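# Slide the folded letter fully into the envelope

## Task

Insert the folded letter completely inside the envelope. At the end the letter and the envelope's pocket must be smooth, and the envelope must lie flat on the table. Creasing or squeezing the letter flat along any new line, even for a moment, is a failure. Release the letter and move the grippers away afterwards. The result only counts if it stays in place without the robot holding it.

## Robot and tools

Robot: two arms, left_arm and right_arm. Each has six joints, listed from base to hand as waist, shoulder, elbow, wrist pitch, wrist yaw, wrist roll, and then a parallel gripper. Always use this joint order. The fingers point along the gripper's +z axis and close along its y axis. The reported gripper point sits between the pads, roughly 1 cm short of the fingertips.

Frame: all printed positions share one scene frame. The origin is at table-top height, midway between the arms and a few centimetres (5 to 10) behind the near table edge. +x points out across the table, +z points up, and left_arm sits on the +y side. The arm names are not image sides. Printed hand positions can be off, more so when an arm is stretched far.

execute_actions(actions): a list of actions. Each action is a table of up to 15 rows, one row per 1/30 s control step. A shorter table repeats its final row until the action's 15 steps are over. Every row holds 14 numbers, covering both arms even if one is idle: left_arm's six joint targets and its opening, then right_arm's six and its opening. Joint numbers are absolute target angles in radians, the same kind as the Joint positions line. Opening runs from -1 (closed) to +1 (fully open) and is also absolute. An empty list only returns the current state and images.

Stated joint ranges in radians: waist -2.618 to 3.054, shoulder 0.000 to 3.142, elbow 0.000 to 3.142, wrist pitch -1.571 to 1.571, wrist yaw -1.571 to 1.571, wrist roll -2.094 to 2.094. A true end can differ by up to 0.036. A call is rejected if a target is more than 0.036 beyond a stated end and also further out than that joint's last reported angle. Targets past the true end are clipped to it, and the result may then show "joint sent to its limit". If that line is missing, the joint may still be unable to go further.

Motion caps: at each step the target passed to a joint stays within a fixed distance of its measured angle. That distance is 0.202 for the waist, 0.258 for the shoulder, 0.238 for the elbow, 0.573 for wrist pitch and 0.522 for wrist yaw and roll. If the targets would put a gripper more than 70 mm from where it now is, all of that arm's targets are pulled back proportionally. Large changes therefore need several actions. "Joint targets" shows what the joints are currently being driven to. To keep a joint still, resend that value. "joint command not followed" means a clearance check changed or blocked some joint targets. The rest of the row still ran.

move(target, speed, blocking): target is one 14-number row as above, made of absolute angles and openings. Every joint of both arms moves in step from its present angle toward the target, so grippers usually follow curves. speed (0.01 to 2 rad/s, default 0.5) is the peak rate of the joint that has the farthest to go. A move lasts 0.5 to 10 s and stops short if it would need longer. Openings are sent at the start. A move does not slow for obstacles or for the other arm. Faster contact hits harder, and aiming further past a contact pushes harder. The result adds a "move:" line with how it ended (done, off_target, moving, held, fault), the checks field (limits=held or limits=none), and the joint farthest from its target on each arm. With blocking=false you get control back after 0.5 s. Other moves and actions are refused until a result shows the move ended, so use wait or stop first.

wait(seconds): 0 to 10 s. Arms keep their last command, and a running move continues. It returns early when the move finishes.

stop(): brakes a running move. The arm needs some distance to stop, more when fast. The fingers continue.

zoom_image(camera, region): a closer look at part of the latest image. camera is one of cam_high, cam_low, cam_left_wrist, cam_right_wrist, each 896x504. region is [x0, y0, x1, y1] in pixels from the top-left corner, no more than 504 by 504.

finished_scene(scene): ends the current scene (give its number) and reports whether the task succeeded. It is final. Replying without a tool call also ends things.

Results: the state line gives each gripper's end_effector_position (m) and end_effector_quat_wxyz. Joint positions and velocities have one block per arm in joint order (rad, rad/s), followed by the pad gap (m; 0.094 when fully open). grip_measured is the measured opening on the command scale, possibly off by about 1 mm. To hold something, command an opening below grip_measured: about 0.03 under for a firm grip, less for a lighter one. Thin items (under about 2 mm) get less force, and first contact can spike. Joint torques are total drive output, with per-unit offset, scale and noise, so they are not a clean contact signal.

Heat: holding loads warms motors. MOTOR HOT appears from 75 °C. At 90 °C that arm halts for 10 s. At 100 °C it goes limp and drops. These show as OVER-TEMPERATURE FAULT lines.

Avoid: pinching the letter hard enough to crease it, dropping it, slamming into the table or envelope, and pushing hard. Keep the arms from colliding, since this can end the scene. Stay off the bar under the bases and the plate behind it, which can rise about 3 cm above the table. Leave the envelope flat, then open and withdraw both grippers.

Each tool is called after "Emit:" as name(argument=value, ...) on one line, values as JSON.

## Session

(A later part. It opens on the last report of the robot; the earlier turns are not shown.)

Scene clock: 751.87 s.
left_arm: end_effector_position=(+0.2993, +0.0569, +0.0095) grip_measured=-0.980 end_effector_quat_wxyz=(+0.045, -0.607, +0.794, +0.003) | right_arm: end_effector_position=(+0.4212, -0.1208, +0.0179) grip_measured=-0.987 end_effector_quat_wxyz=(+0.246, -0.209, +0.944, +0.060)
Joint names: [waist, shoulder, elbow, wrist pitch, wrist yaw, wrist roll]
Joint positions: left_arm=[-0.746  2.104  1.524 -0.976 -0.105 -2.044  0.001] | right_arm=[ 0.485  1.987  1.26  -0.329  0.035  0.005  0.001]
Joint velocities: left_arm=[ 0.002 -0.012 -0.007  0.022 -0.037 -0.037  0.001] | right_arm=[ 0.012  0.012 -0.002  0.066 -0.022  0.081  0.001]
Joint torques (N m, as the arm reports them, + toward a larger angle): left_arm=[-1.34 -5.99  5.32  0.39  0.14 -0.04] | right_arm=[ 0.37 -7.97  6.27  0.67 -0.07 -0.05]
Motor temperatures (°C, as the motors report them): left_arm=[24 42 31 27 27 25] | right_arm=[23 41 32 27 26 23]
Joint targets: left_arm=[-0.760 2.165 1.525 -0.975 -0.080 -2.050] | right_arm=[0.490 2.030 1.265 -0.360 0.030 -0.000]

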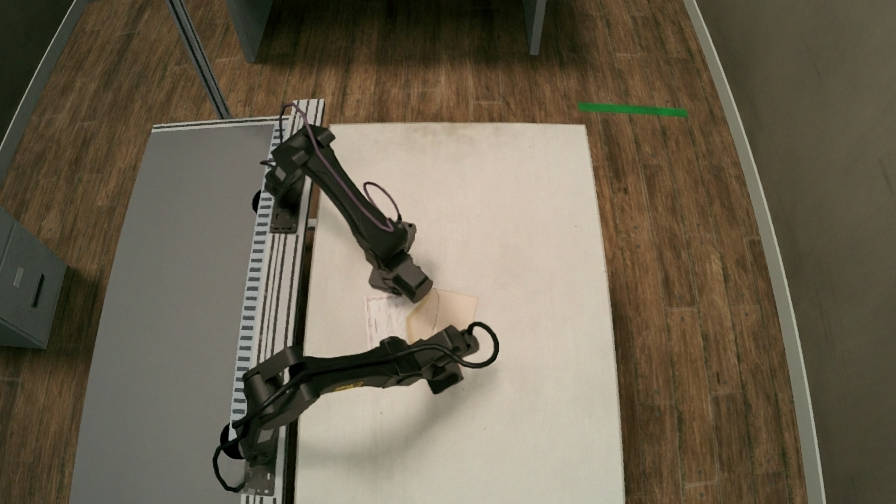

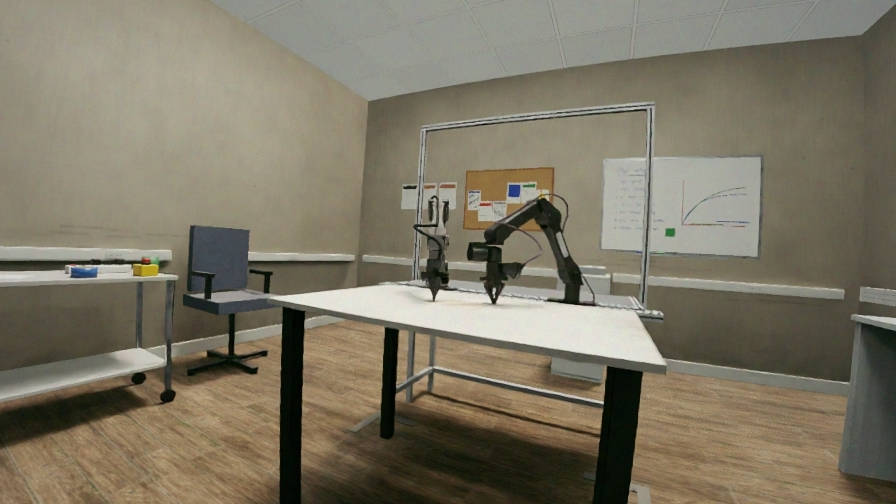

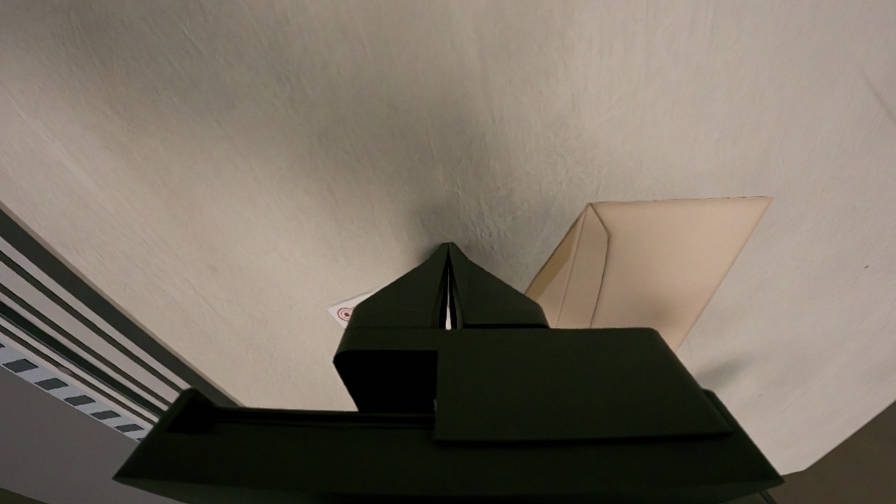

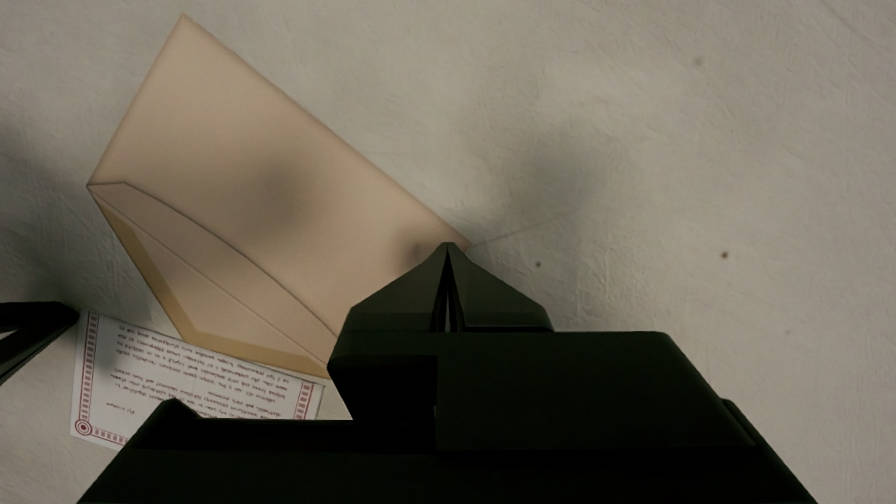

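Emit:
execute_actions(actions=[[[-0.74,2.02,1.51,-0.975,-0.05,-1.7,-0.5,0.49,2.03,1.265,-0.36,0.03,0,-1]],[[-0.87,1.98,1.50,-0.975,0.02,-1.2,0.1,0.49,2.03,1.265,-0.36,0.03,0,-1]],[[-0.985,2.0,1.50,-0.975,0.05,-0.80,0.6,0.49,2.03,1.265,-0.36,0.03,0,-1]],[[-0.985,2.05,1.50,-0.975,0.05,-0.78,0.6,0.49,2.03,1.265,-0.36,0.03,0,-1]]])

Scene clock: 764.83 s.
left_arm: end_effector_position=(+0.2083, -0.0270, +0.0322) grip_measured=+0.598 end_effector_quat_wxyz=(-0.004, +0.097, +0.994, -0.049) | right_arm: end_effector_position=(+0.4212, -0.1208, +0.0179) grip_measured=-0.987 end_effector_quat_wxyz=(+0.246, -0.209, +0.944, +0.060)
Joint names: [waist, shoulder, elbow, wrist pitch, wrist yaw, wrist roll]
Joint positions: left_arm=[-0.989  2.039  1.512 -0.972  0.052 -0.789  0.075] | right_arm=[ 0.485  1.987  1.26  -0.329  0.035  0.005  0.001]
Joint velocities: left_arm=[-0.017  0.017  0.007 -0.007 -0.037 -0.037 -0.   ] | right_arm=[-0.012  0.002  0.002 -0.037 -0.007 -0.007  0.001]
Joint torques (N m, as the arm reports them, + toward a larger angle): left_arm=[ 0.37 -8.78  4.52  0.45 -0.01  0.09] | right_arm=[ 0.38 -7.98  6.27  0.67 -0.07 -0.05]
Motor temperatures (°C, as the motors report them): left_arm=[24 41 31 27 27 25] | right_arm=[23 41 32 27 26 23]
Joint targets: left_arm=[-0.985 2.050 1.500 -0.975 0.050 -0.780] | right_arm=[0.490 2.030 1.265 -0.360 0.030 -0.000]

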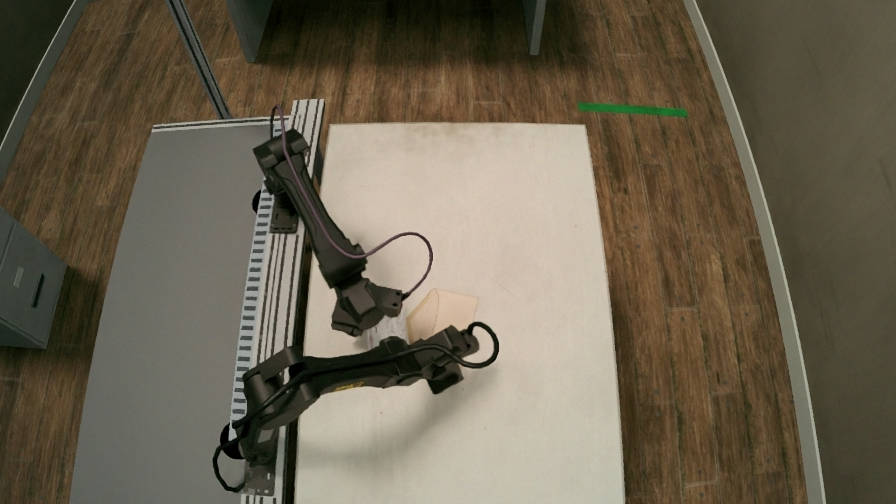

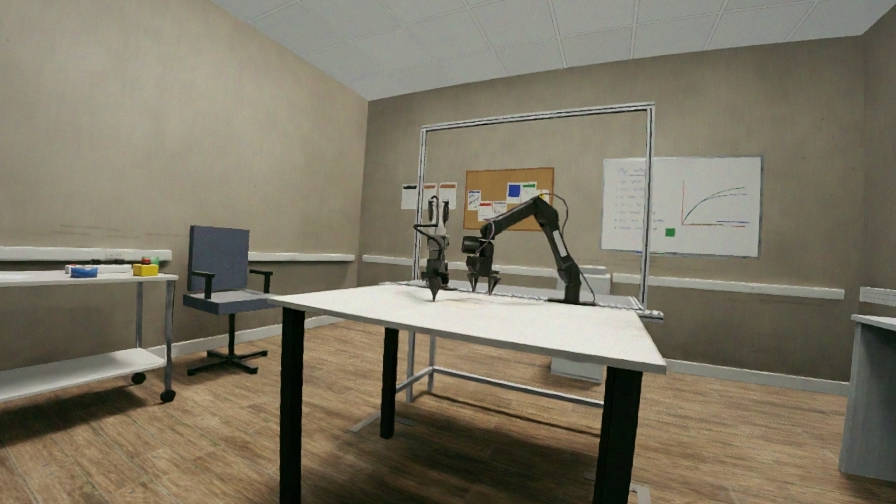

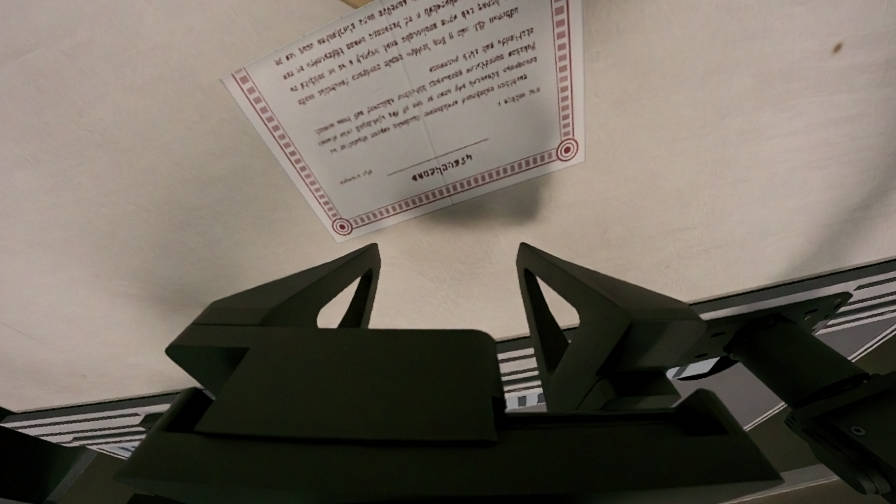

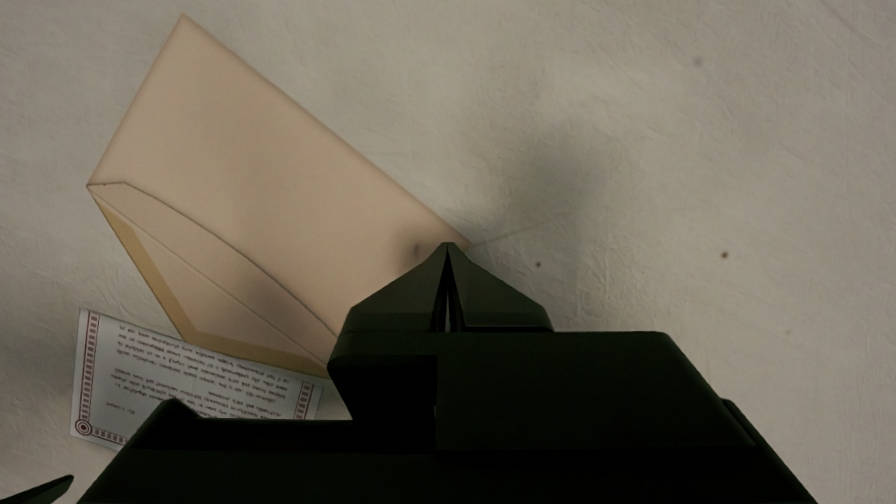

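Descending moves the tips inward/back, so it should land clear.

Emit:
execute_actions(actions=[[[-0.99,2.09,1.495,-0.97,0.05,-0.79,0.6,0.49,2.03,1.265,-0.36,0.03,0,-1]],[[-0.985,2.13,1.495,-0.97,0.05,-0.785,0.6,0.49,2.03,1.265,-0.36,0.03,0,-1]],[[-0.966,2.14,1.517,-0.978,0.04,-0.76,0.6,0.49,2.03,1.265,-0.36,0.03,0,-1]],[[-0.945,2.16,1.55,-0.99,0.04,-0.74,0.6,0.49,2.03,1.265,-0.36,0.03,0,-1]],[[-0.924,2.182,1.586,-1.004,0.04,-0.72,0.6,0.49,2.03,1.265,-0.36,0.03,0,-1]],[[-0.903,2.205,1.623,-1.018,0.04,-0.70,0.6,0.49,2.03,1.265,-0.36,0.03,0,-1]],[[-0.883,2.227,1.66,-1.033,0.04,-0.68,0.6,0.49,2.03,1.265,-0.36,0.03,0,-1]]])

Scene clock: 774.33 s.
left_arm: end_effector_position=(+0.2477, -0.0140, +0.0108) grip_measured=+0.598 end_effector_quat_wxyz=(-0.028, +0.095, +0.995, -0.020) | right_arm: end_effector_position=(+0.4212, -0.1208, +0.0179) grip_measured=-0.987 end_effector_quat_wxyz=(+0.246, -0.209, +0.944, +0.060)
Joint names: [waist, shoulder, elbow, wrist pitch, wrist yaw, wrist roll]
Joint positions: left_arm=[-0.89   2.181  1.65  -1.048  0.053 -0.694  0.075] | right_arm=[ 0.485  1.987  1.26  -0.329  0.035  0.005  0.001]
Joint velocities: left_arm=[-0.002 -0.022 -0.007 -0.022 -0.007 -0.037 -0.001] | right_arm=[ 0.017 -0.012 -0.012 -0.081  0.007 -0.007  0.   ]
Joint torques (N m, as the arm reports them, + toward a larger angle): left_arm=[ 0.62 -7.52  6.08  0.49 -0.15  0.13] | right_arm=[ 0.36 -7.96  6.27  0.67 -0.07 -0.05]
Motor temperatures (°C, as the motors report them): left_arm=[24 42 31 26 27 25] | right_arm=[23 41 32 27 26 23]
Joint targets: left_arm=[-0.883 2.227 1.660 -1.033 0.040 -0.680] | right_arm=[0.490 2.030 1.265 -0.360 0.030 0.000]

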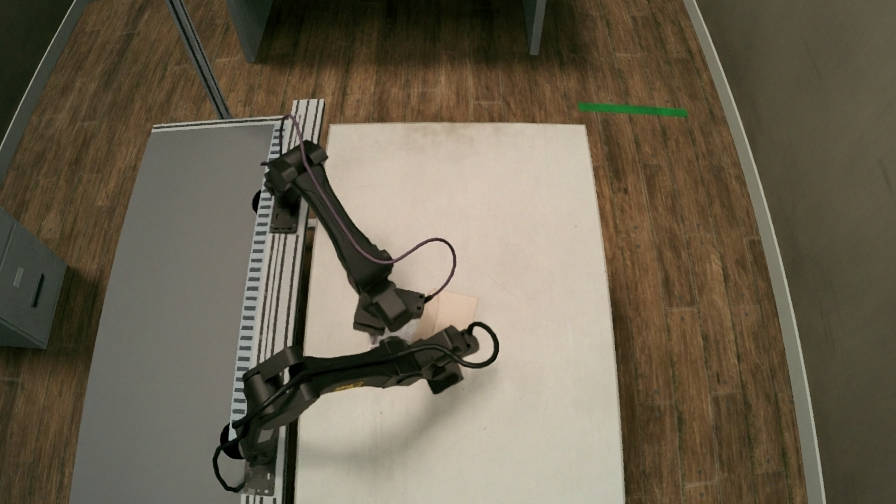

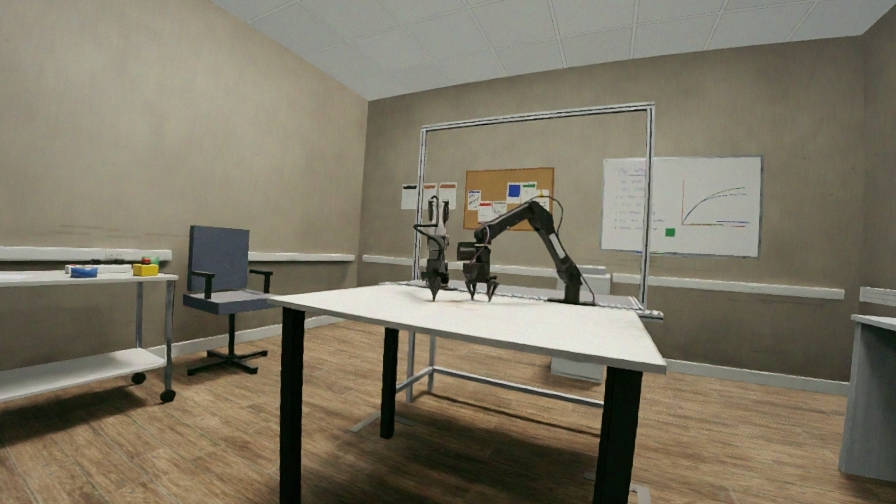

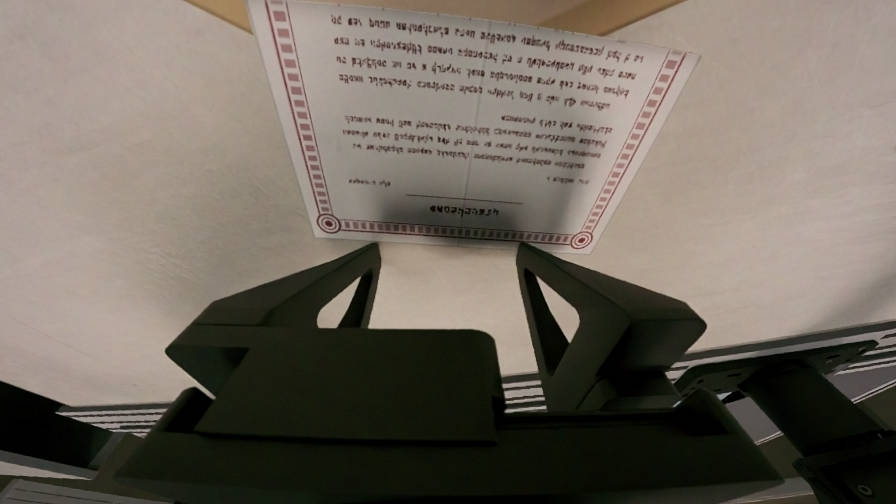

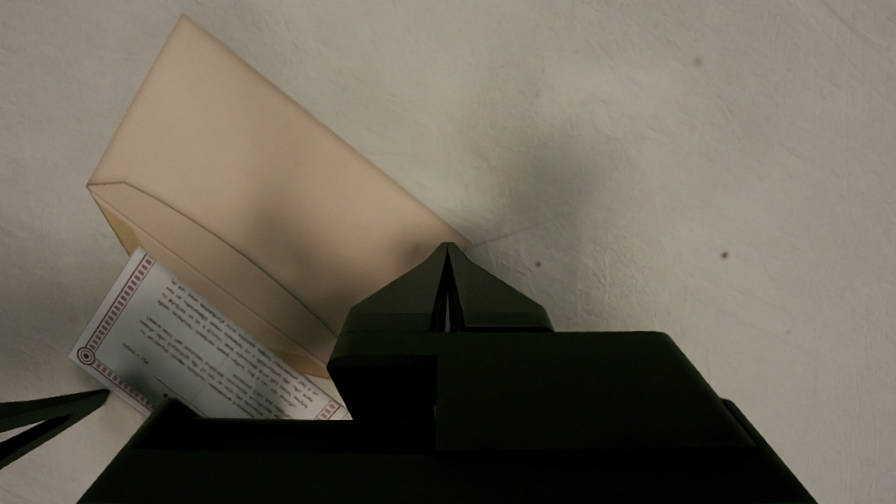

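Emit:
execute_actions(actions=[[[-0.915,2.205,1.625,-1.04,0.05,-0.71,0.6,0.49,2.03,1.265,-0.36,0.03,0,-1]],[[-0.89,2.22,1.645,-1.04,0.04,-0.69,0.6,0.49,2.03,1.265,-0.36,0.03,0,-1]],[[-0.87,2.235,1.67,-1.048,0.04,-0.67,0.6,0.49,2.03,1.265,-0.36,0.03,0,-1]],[[-0.85,2.25,1.695,-1.057,0.04,-0.65,0.6,0.49,2.03,1.265,-0.36,0.03,0,-1]],[[-0.832,2.265,1.722,-1.067,0.04,-0.632,0.6,0.49,2.03,1.265,-0.36,0.03,0,-1]],[[-0.814,2.28,1.748,-1.077,0.04,-0.614,0.6,0.49,2.03,1.265,-0.36,0.03,0,-1]]])

Scene clock: 785.97 s.
left_arm: end_effector_position=(+0.2777, -0.0039, +0.0105) grip_measured=+0.598 end_effector_quat_wxyz=(-0.028, +0.094, +0.995, -0.017) | right_arm: end_effector_position=(+0.4212, -0.1208, +0.0179) grip_measured=-0.987 end_effector_quat_wxyz=(+0.246, -0.209, +0.944, +0.060)
Joint names: [waist, shoulder, elbow, wrist pitch, wrist yaw, wrist roll]
Joint positions: left_arm=[-0.822  2.234  1.738 -1.091  0.048 -0.627  0.075] | right_arm=[ 0.485  1.987  1.26  -0.329  0.035  0.005  0.001]
Joint velocities: left_arm=[ 0.002  0.002 -0.012  0.007  0.051  0.007  0.   ] | right_arm=[-0.007 -0.002 -0.002 -0.051  0.037  0.022  0.001]
Joint torques (N m, as the arm reports them, + toward a larger angle): left_arm=[ 0.72 -7.88  6.09  0.45 -0.09  0.13] | right_arm=[ 0.36 -7.97  6.27  0.67 -0.07 -0.05]
Motor temperatures (°C, as the motors report them): left_arm=[24 42 32 26 27 25] | right_arm=[23 41 32 27 26 23]
Joint targets: left_arm=[-0.814 2.280 1.748 -1.077 0.040 -0.614] | right_arm=[0.490 2.030 1.265 -0.360 0.030 0.000]

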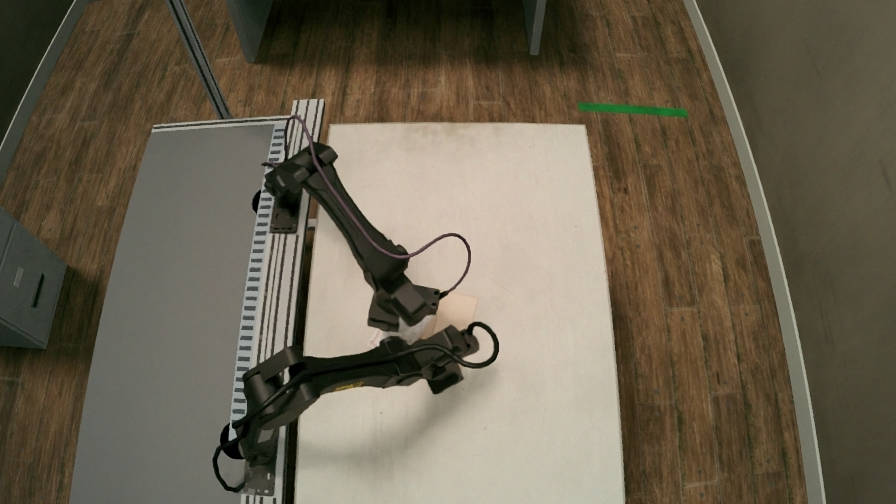

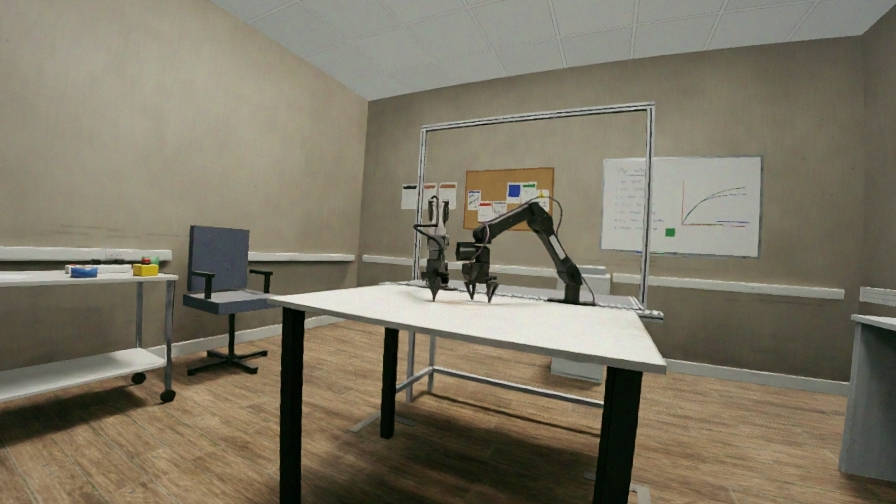

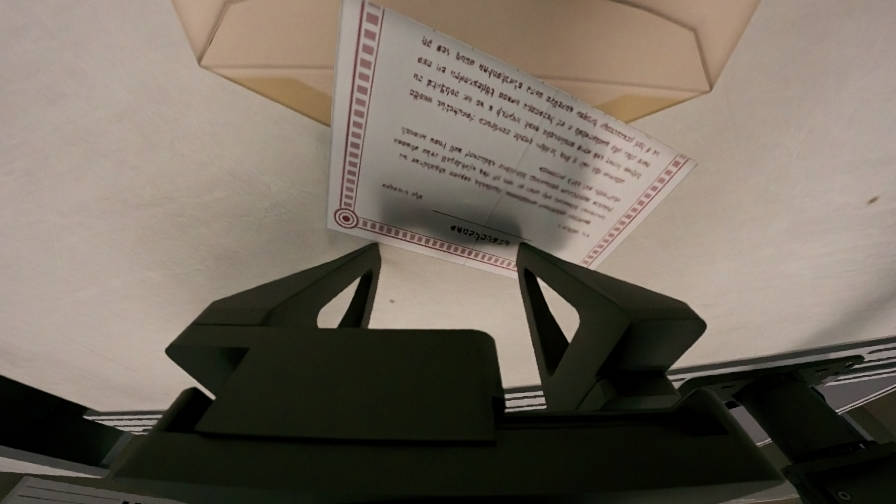

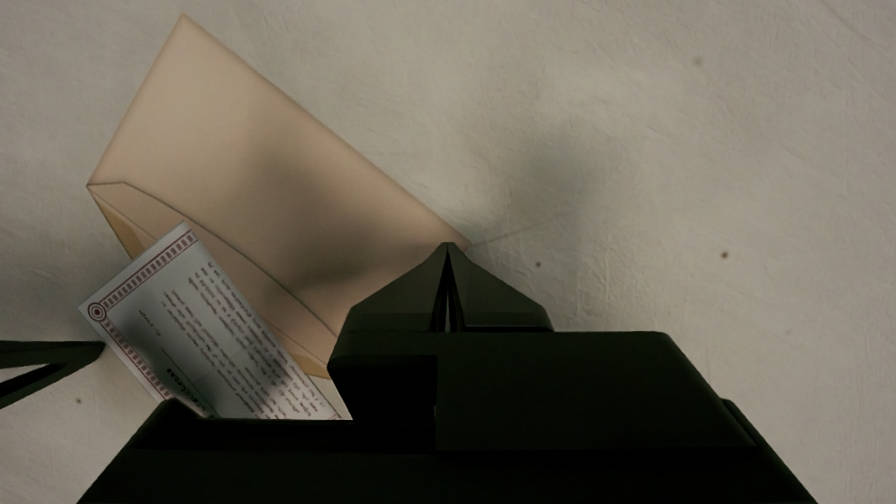

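Emit:
execute_actions(actions=[[[-0.83,2.17,1.73,-1.09,0.05,-0.63,0.6,0.49,2.03,1.265,-0.36,0.03,0,-1]],[[-0.915,2.11,1.63,-1.075,0.05,-0.70,0.6,0.49,2.03,1.265,-0.36,0.03,0,-1]],[[-0.915,2.16,1.63,-1.075,0.05,-0.70,0.6,0.49,2.03,1.265,-0.36,0.03,0,-1]],[[-0.91,2.215,1.635,-1.075,0.05,-0.70,0.6,0.49,2.03,1.265,-0.36,0.03,0,-1]],[[-0.885,2.235,1.665,-1.085,0.04,-0.675,0.6,0.49,2.03,1.265,-0.36,0.03,0,-1]],[[-0.865,2.255,1.70,-1.098,0.04,-0.655,0.6,0.49,2.03,1.265,-0.36,0.03,0,-1]],[[-0.845,2.275,1.735,-1.112,0.04,-0.635,0.6,0.49,2.03,1.265,-0.36,0.03,0,-1]]])

Scene clock: 796.50 s.
left_arm: end_effector_position=(+0.2594, -0.0061, +0.0101) grip_measured=+0.598 end_effector_quat_wxyz=(-0.046, +0.098, +0.994, -0.009) | right_arm: end_effector_position=(+0.4212, -0.1208, +0.0179) grip_measured=-0.987 end_effector_quat_wxyz=(+0.246, -0.209, +0.944, +0.060)
Joint names: [waist, shoulder, elbow, wrist pitch, wrist yaw, wrist roll]
Joint positions: left_arm=[-0.853  2.229  1.725 -1.119  0.061 -0.648  0.075] | right_arm=[ 0.485  1.987  1.26  -0.329  0.035  0.005  0.001]
Joint velocities: left_arm=[ 0.007  0.007  0.007 -0.066 -0.022  0.022 -0.001] | right_arm=[-0.002  0.007 -0.002  0.007 -0.051  0.051 -0.   ]
Joint torques (N m, as the arm reports them, + toward a larger angle): left_arm=[ 0.68 -7.8   6.04  0.3  -0.22  0.12] | right_arm=[ 0.37 -7.96  6.28  0.66 -0.07 -0.05]
Motor temperatures (°C, as the motors report them): left_arm=[24 43 32 26 27 25] | right_arm=[23 41 32 27 26 23]
Joint targets: left_arm=[-0.845 2.275 1.735 -1.112 0.040 -0.635] | right_arm=[0.490 2.030 1.265 -0.360 0.030 -0.000]

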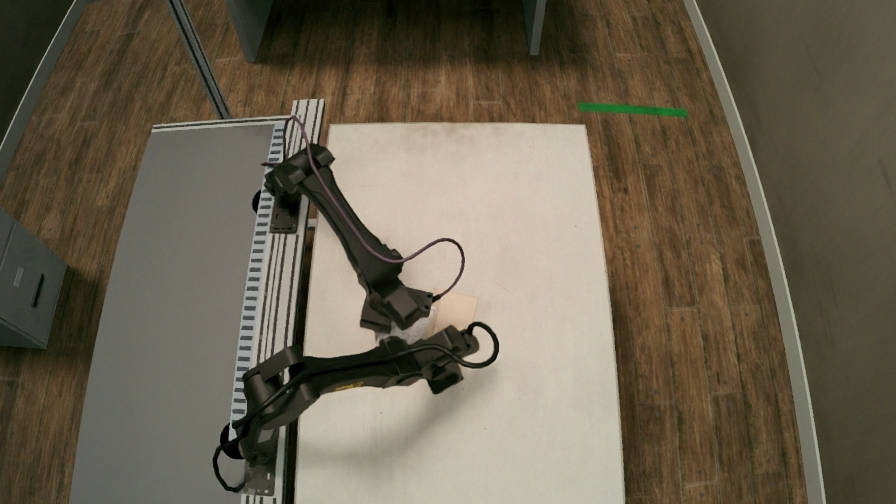

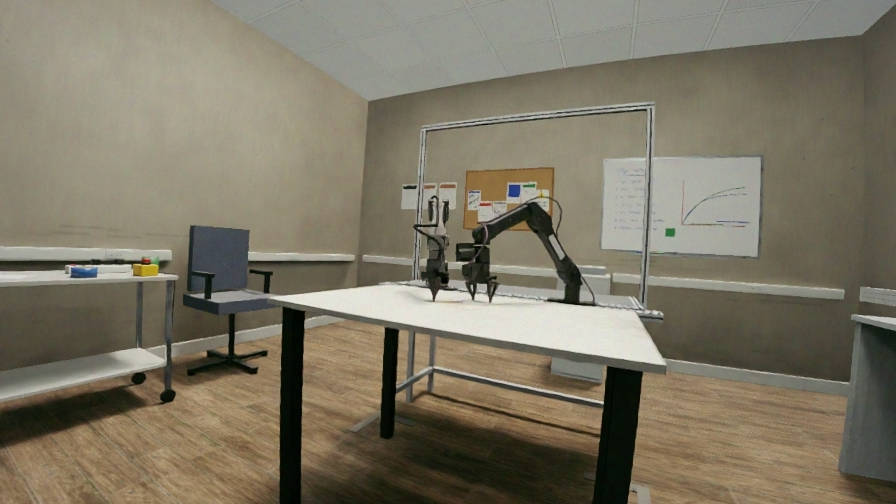

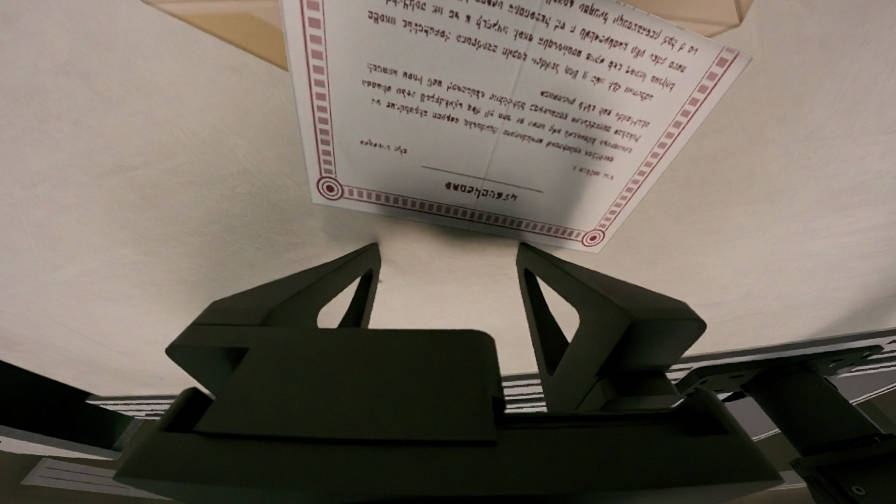

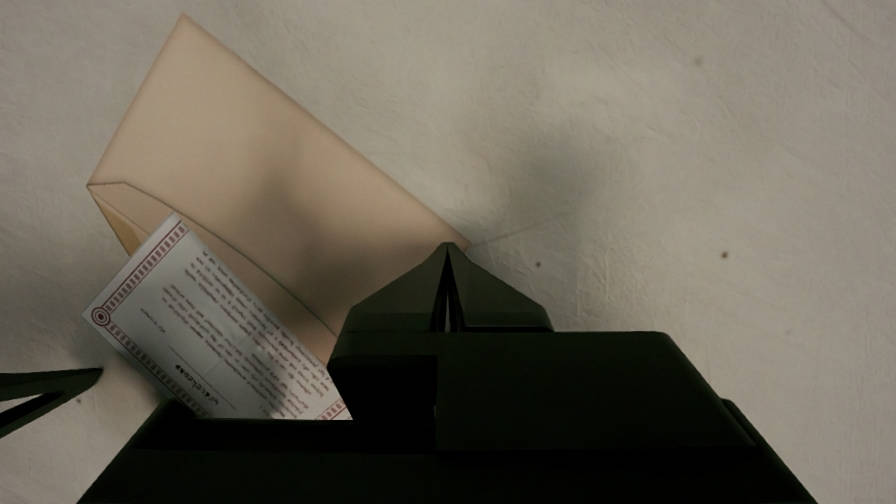

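Emit:
execute_actions(actions=[[[-0.86,2.15,1.70,-1.10,0.05,-0.65,0.6,0.485,1.92,1.26,-0.35,0.03,0,-1]],[[-0.8,1.95,1.5,-1.05,0.05,-0.65,0.6,0.46,1.8,1.15,-0.45,0.03,0,-1]],[[-0.65,1.75,1.3,-1.0,0.05,-0.65,0.6,0.55,1.7,1.06,-0.55,0.03,0,-1]],[[-0.55,1.65,1.2,-1.0,0.05,-0.65,0.6,0.66,1.71,1.03,-0.575,0.03,0,-1]],[[-0.55,1.65,1.2,-1.0,0.05,-0.65,0.6,0.67,1.745,1.03,-0.575,0.03,0,-1]]])

Scene clock: 809.90 s.
left_arm: end_effector_position=(+0.2636, +0.1398, +0.0728) grip_measured=+0.598 end_effector_quat_wxyz=(+0.020, -0.054, +0.997, -0.053) | right_arm: end_effector_position=(+0.2931, -0.1128, +0.0267) grip_measured=-0.987 end_effector_quat_wxyz=(+0.147, -0.302, +0.941, +0.053)
Joint names: [waist, shoulder, elbow, wrist pitch, wrist yaw, wrist roll]
Joint positions: left_arm=[-0.544  1.675  1.209 -1.006  0.051 -0.648  0.075] | right_arm=[ 0.66   1.735  1.041 -0.568  0.031  0.004  0.001]
Joint velocities: left_arm=[-0.017 -0.007  0.012 -0.037 -0.007 -0.007  0.   ] | right_arm=[-0.017 -0.012 -0.012 -0.022  0.066  0.007  0.   ]
Joint torques (N m, as the arm reports them, + toward a larger angle): left_arm=[-0.58 -8.16  4.84  0.61  0.   -0.02] | right_arm=[ 0.73 -7.82  4.83  0.59 -0.01 -0.04]
Motor temperatures (°C, as the motors report them): left_arm=[24 43 32 26 27 25] | right_arm=[23 42 32 27 26 23]
Joint targets: left_arm=[-0.550 1.650 1.200 -1.000 0.050 -0.650] | right_arm=[0.670 1.745 1.030 -0.575 0.030 -0.000]

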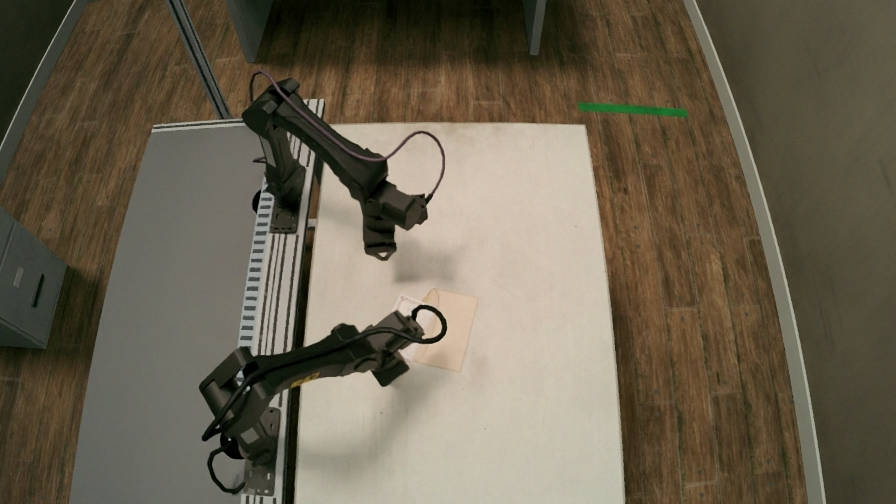

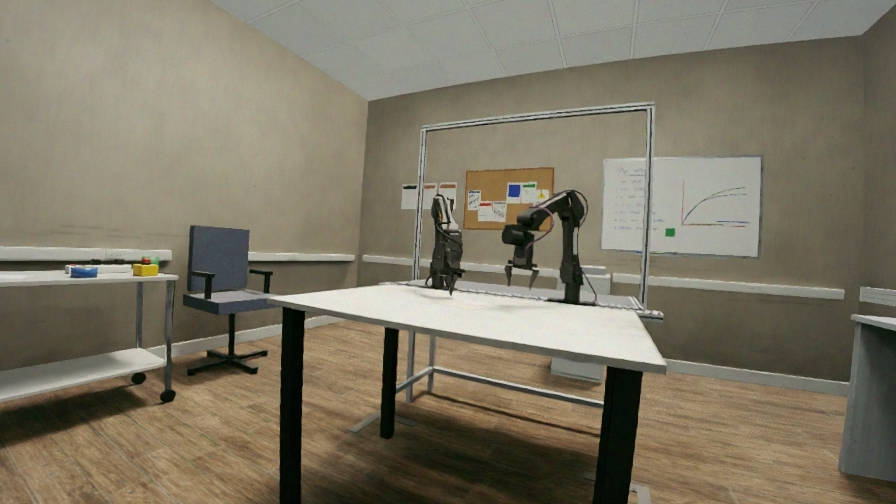

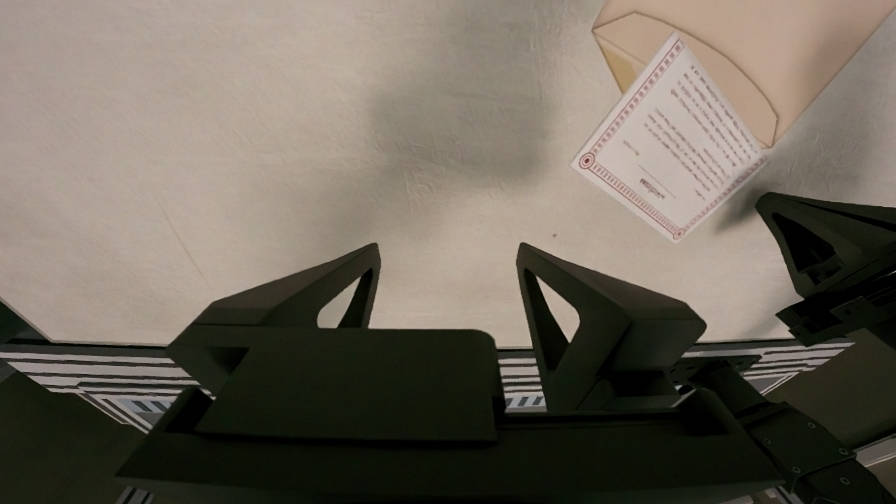

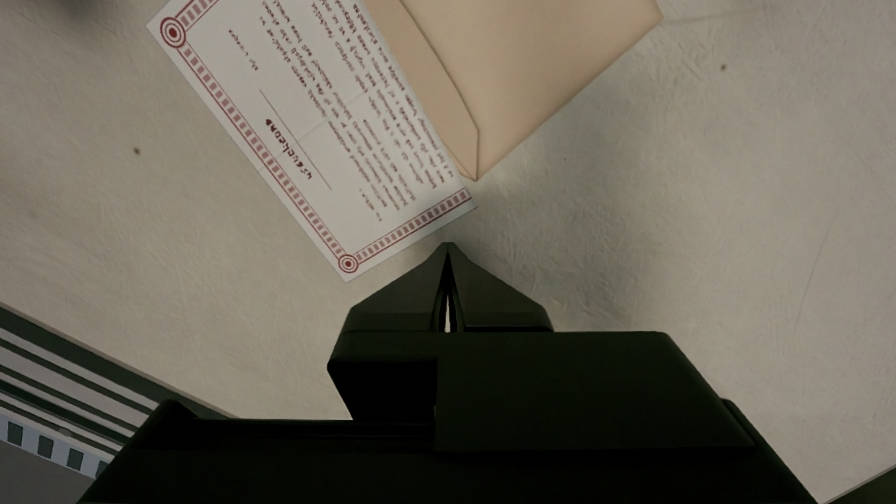

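Emit:
execute_actions(actions=[[[-0.55,1.65,1.2,-1.0,0.05,-0.65,0.6,0.685,1.79,1.03,-0.575,0.03,0,-1]],[[-0.55,1.65,1.2,-1.0,0.05,-0.65,0.6,0.69,1.825,1.035,-0.575,0.03,0,-1]],[[-0.55,1.65,1.2,-1.0,0.05,-0.65,0.6,0.71,1.837,1.047,-0.56,0.03,0,-1]],[[-0.55,1.65,1.2,-1.0,0.05,-0.65,0.6,0.726,1.849,1.059,-0.547,0.03,0,-1]],[[-0.55,1.65,1.2,-1.0,0.05,-0.65,0.6,0.742,1.861,1.071,-0.534,0.03,0,-1]],[[-0.55,1.65,1.2,-1.0,0.05,-0.65,0.6,0.758,1.873,1.083,-0.521,0.03,0,-1]],[[-0.55,1.65,1.2,-1.0,0.05,-0.65,0.6,0.774,1.885,1.095,-0.508,0.03,0,-1]]])

Scene clock: 819.97 s.
left_arm: end_effector_position=(+0.2636, +0.1398, +0.0728) grip_measured=+0.598 end_effector_quat_wxyz=(+0.020, -0.054, +0.997, -0.053) | right_arm: end_effector_position=(+0.2947, -0.0711, +0.0155) grip_measured=-0.987 end_effector_quat_wxyz=(+0.165, -0.342, +0.924, +0.054)
Joint names: [waist, shoulder, elbow, wrist pitch, wrist yaw, wrist roll]
Joint positions: left_arm=[-0.544  1.675  1.209 -1.006  0.051 -0.648  0.075] | right_arm=[ 0.754  1.831  1.093 -0.493  0.057  0.003  0.001]
Joint velocities: left_arm=[-0.007  0.002  0.002  0.007  0.037 -0.007  0.001] | right_arm=[ 0.002 -0.007 -0.012  0.051 -0.037 -0.037 -0.001]
Joint torques (N m, as the arm reports them, + toward a larger angle): left_arm=[-0.59 -8.15  4.86  0.61  0.   -0.02] | right_arm=[ 1.4  -4.99  5.79  0.57 -0.29 -0.04]
Motor temperatures (°C, as the motors report them): left_arm=[24 43 32 26 27 25] | right_arm=[23 41 31 26 26 23]
Joint targets: left_arm=[-0.550 1.650 1.200 -1.000 0.050 -0.650] | right_arm=[0.774 1.885 1.095 -0.508 0.030 0.000]

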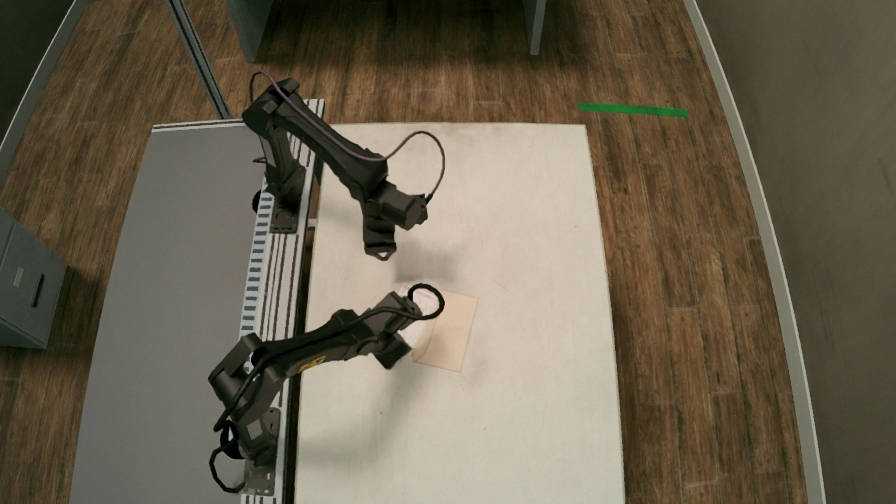

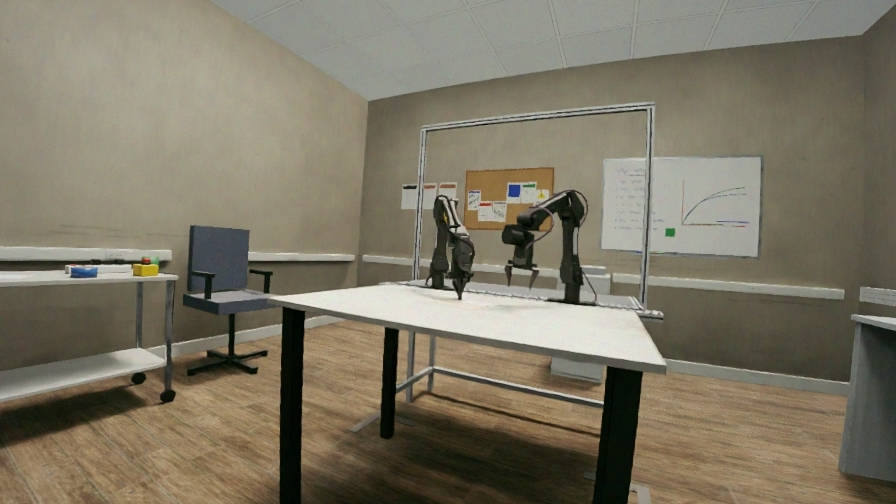

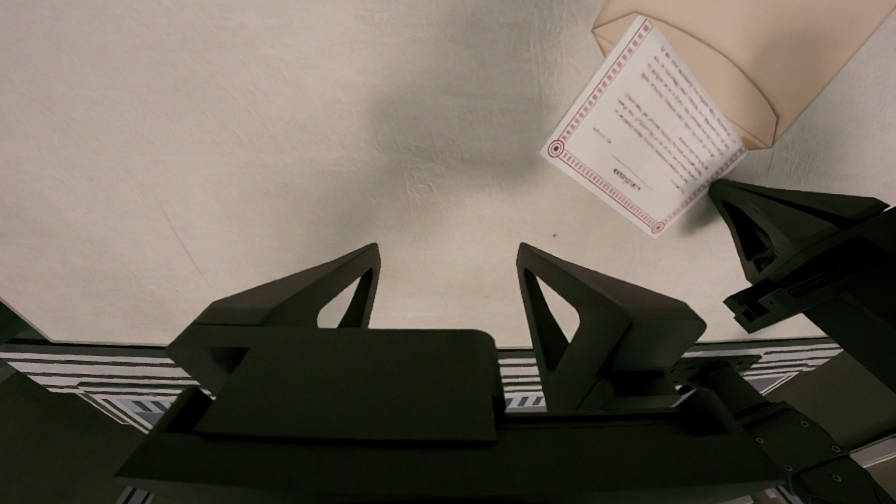

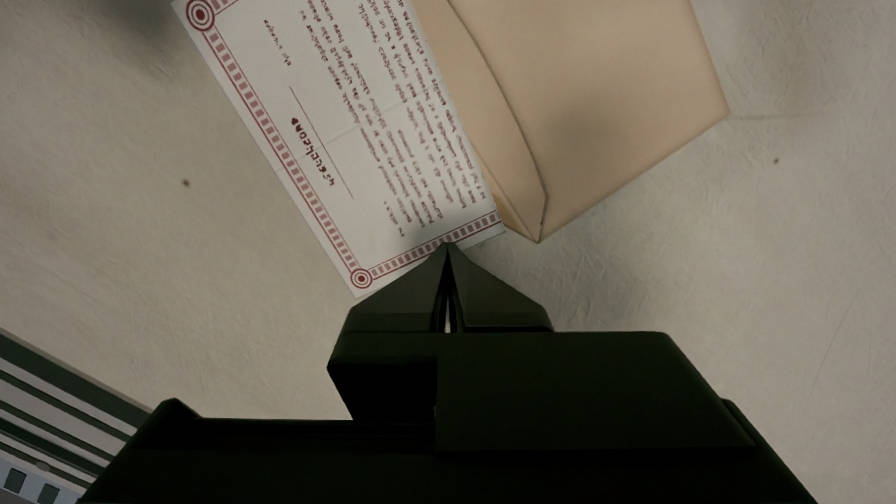

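Emit:
execute_actions(actions=[[[-0.55,1.65,1.2,-1.0,0.05,-0.65,0.6,0.73,1.76,1.08,-0.51,0.03,0,-1]],[[-0.6,1.75,1.3,-1.02,0.05,-0.65,0.6,0.58,1.82,1.18,-0.42,0.03,0,-1]],[[-0.72,1.9,1.45,-1.04,0.05,-0.65,0.6,0.48,1.92,1.28,-0.35,0.03,0,-1]],[[-0.845,2.04,1.60,-1.06,0.05,-0.64,0.6,0.478,1.97,1.28,-0.35,0.03,0,-1]],[[-0.85,2.11,1.60,-1.06,0.05,-0.64,0.6,0.478,2.0,1.28,-0.35,0.03,0,-1]]])

Scene clock: 833.90 s.
left_arm: end_effector_position=(+0.2519, +0.0061, +0.0239) grip_measured=+0.598 end_effector_quat_wxyz=(-0.025, +0.098, +0.995, -0.026) | right_arm: end_effector_position=(+0.4214, -0.1280, +0.0185) grip_measured=-0.987 end_effector_quat_wxyz=(+0.243, -0.204, +0.947, +0.058)
Joint names: [waist, shoulder, elbow, wrist pitch, wrist yaw, wrist roll]
Joint positions: left_arm=[-0.849  2.107  1.587 -1.048  0.057 -0.646  0.075] | right_arm=[ 0.47   1.98   1.257 -0.342  0.033  0.002  0.001]
Joint velocities: left_arm=[ 0.002 -0.017 -0.017 -0.007 -0.051  0.022 -0.   ] | right_arm=[-0.002  0.002 -0.002 -0.022 -0.022  0.066 -0.001]
Joint torques (N m, as the arm reports them, + toward a larger angle): left_arm=[-0.09 -9.77  6.36  0.21 -0.07  0.07] | right_arm=[ 0.53 -9.87  7.39  0.86 -0.04 -0.03]
Motor temperatures (°C, as the motors report them): left_arm=[24 43 32 26 27 25] | right_arm=[23 40 31 26 26 23]
Joint targets: left_arm=[-0.850 2.110 1.600 -1.060 0.050 -0.640] | right_arm=[0.478 2.000 1.280 -0.350 0.030 0.000]

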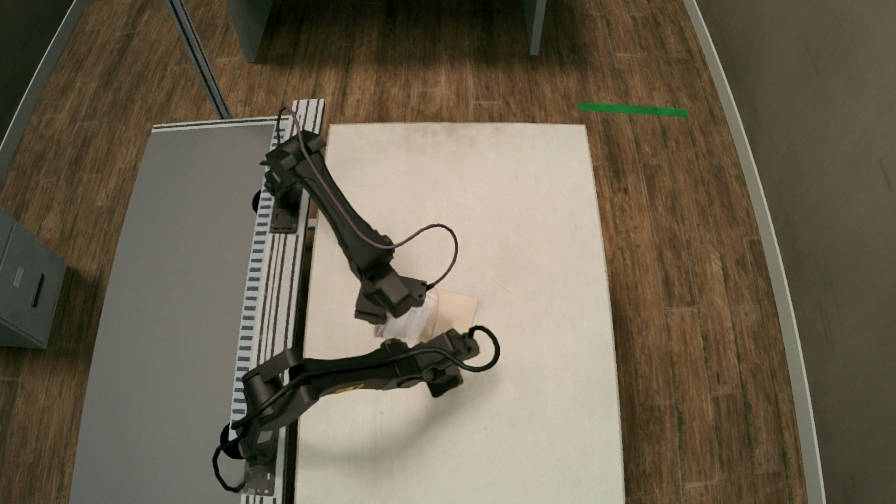

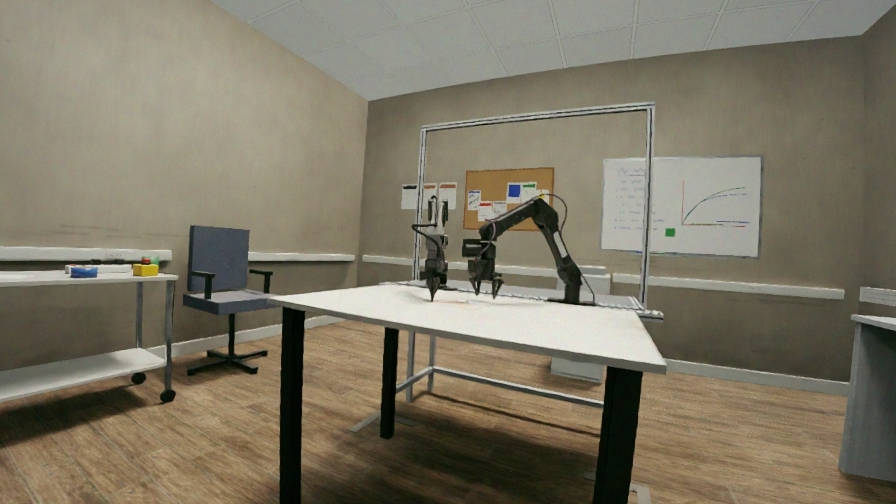

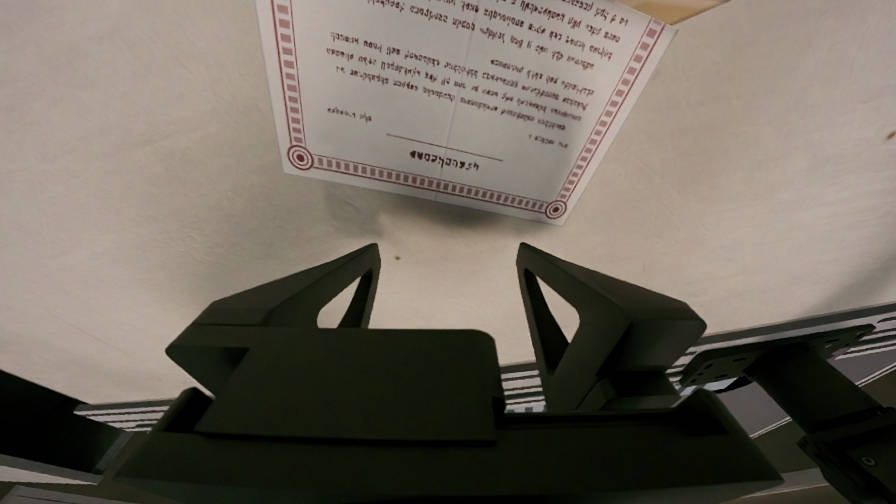

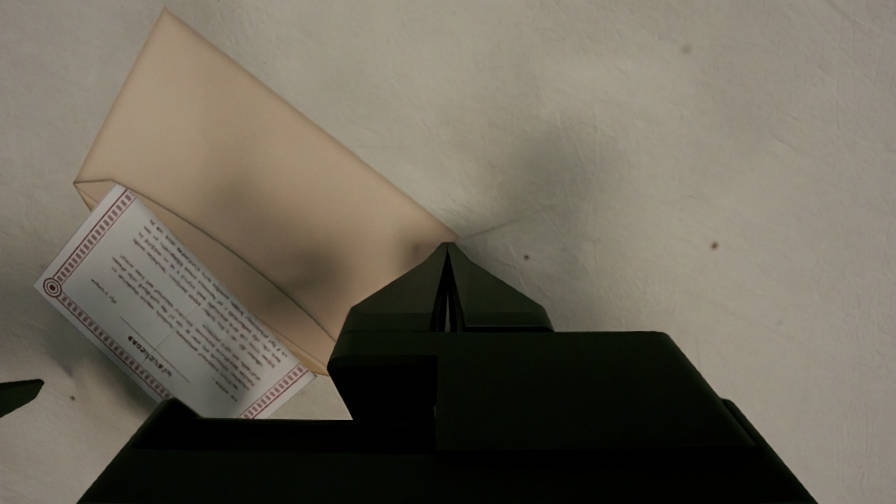

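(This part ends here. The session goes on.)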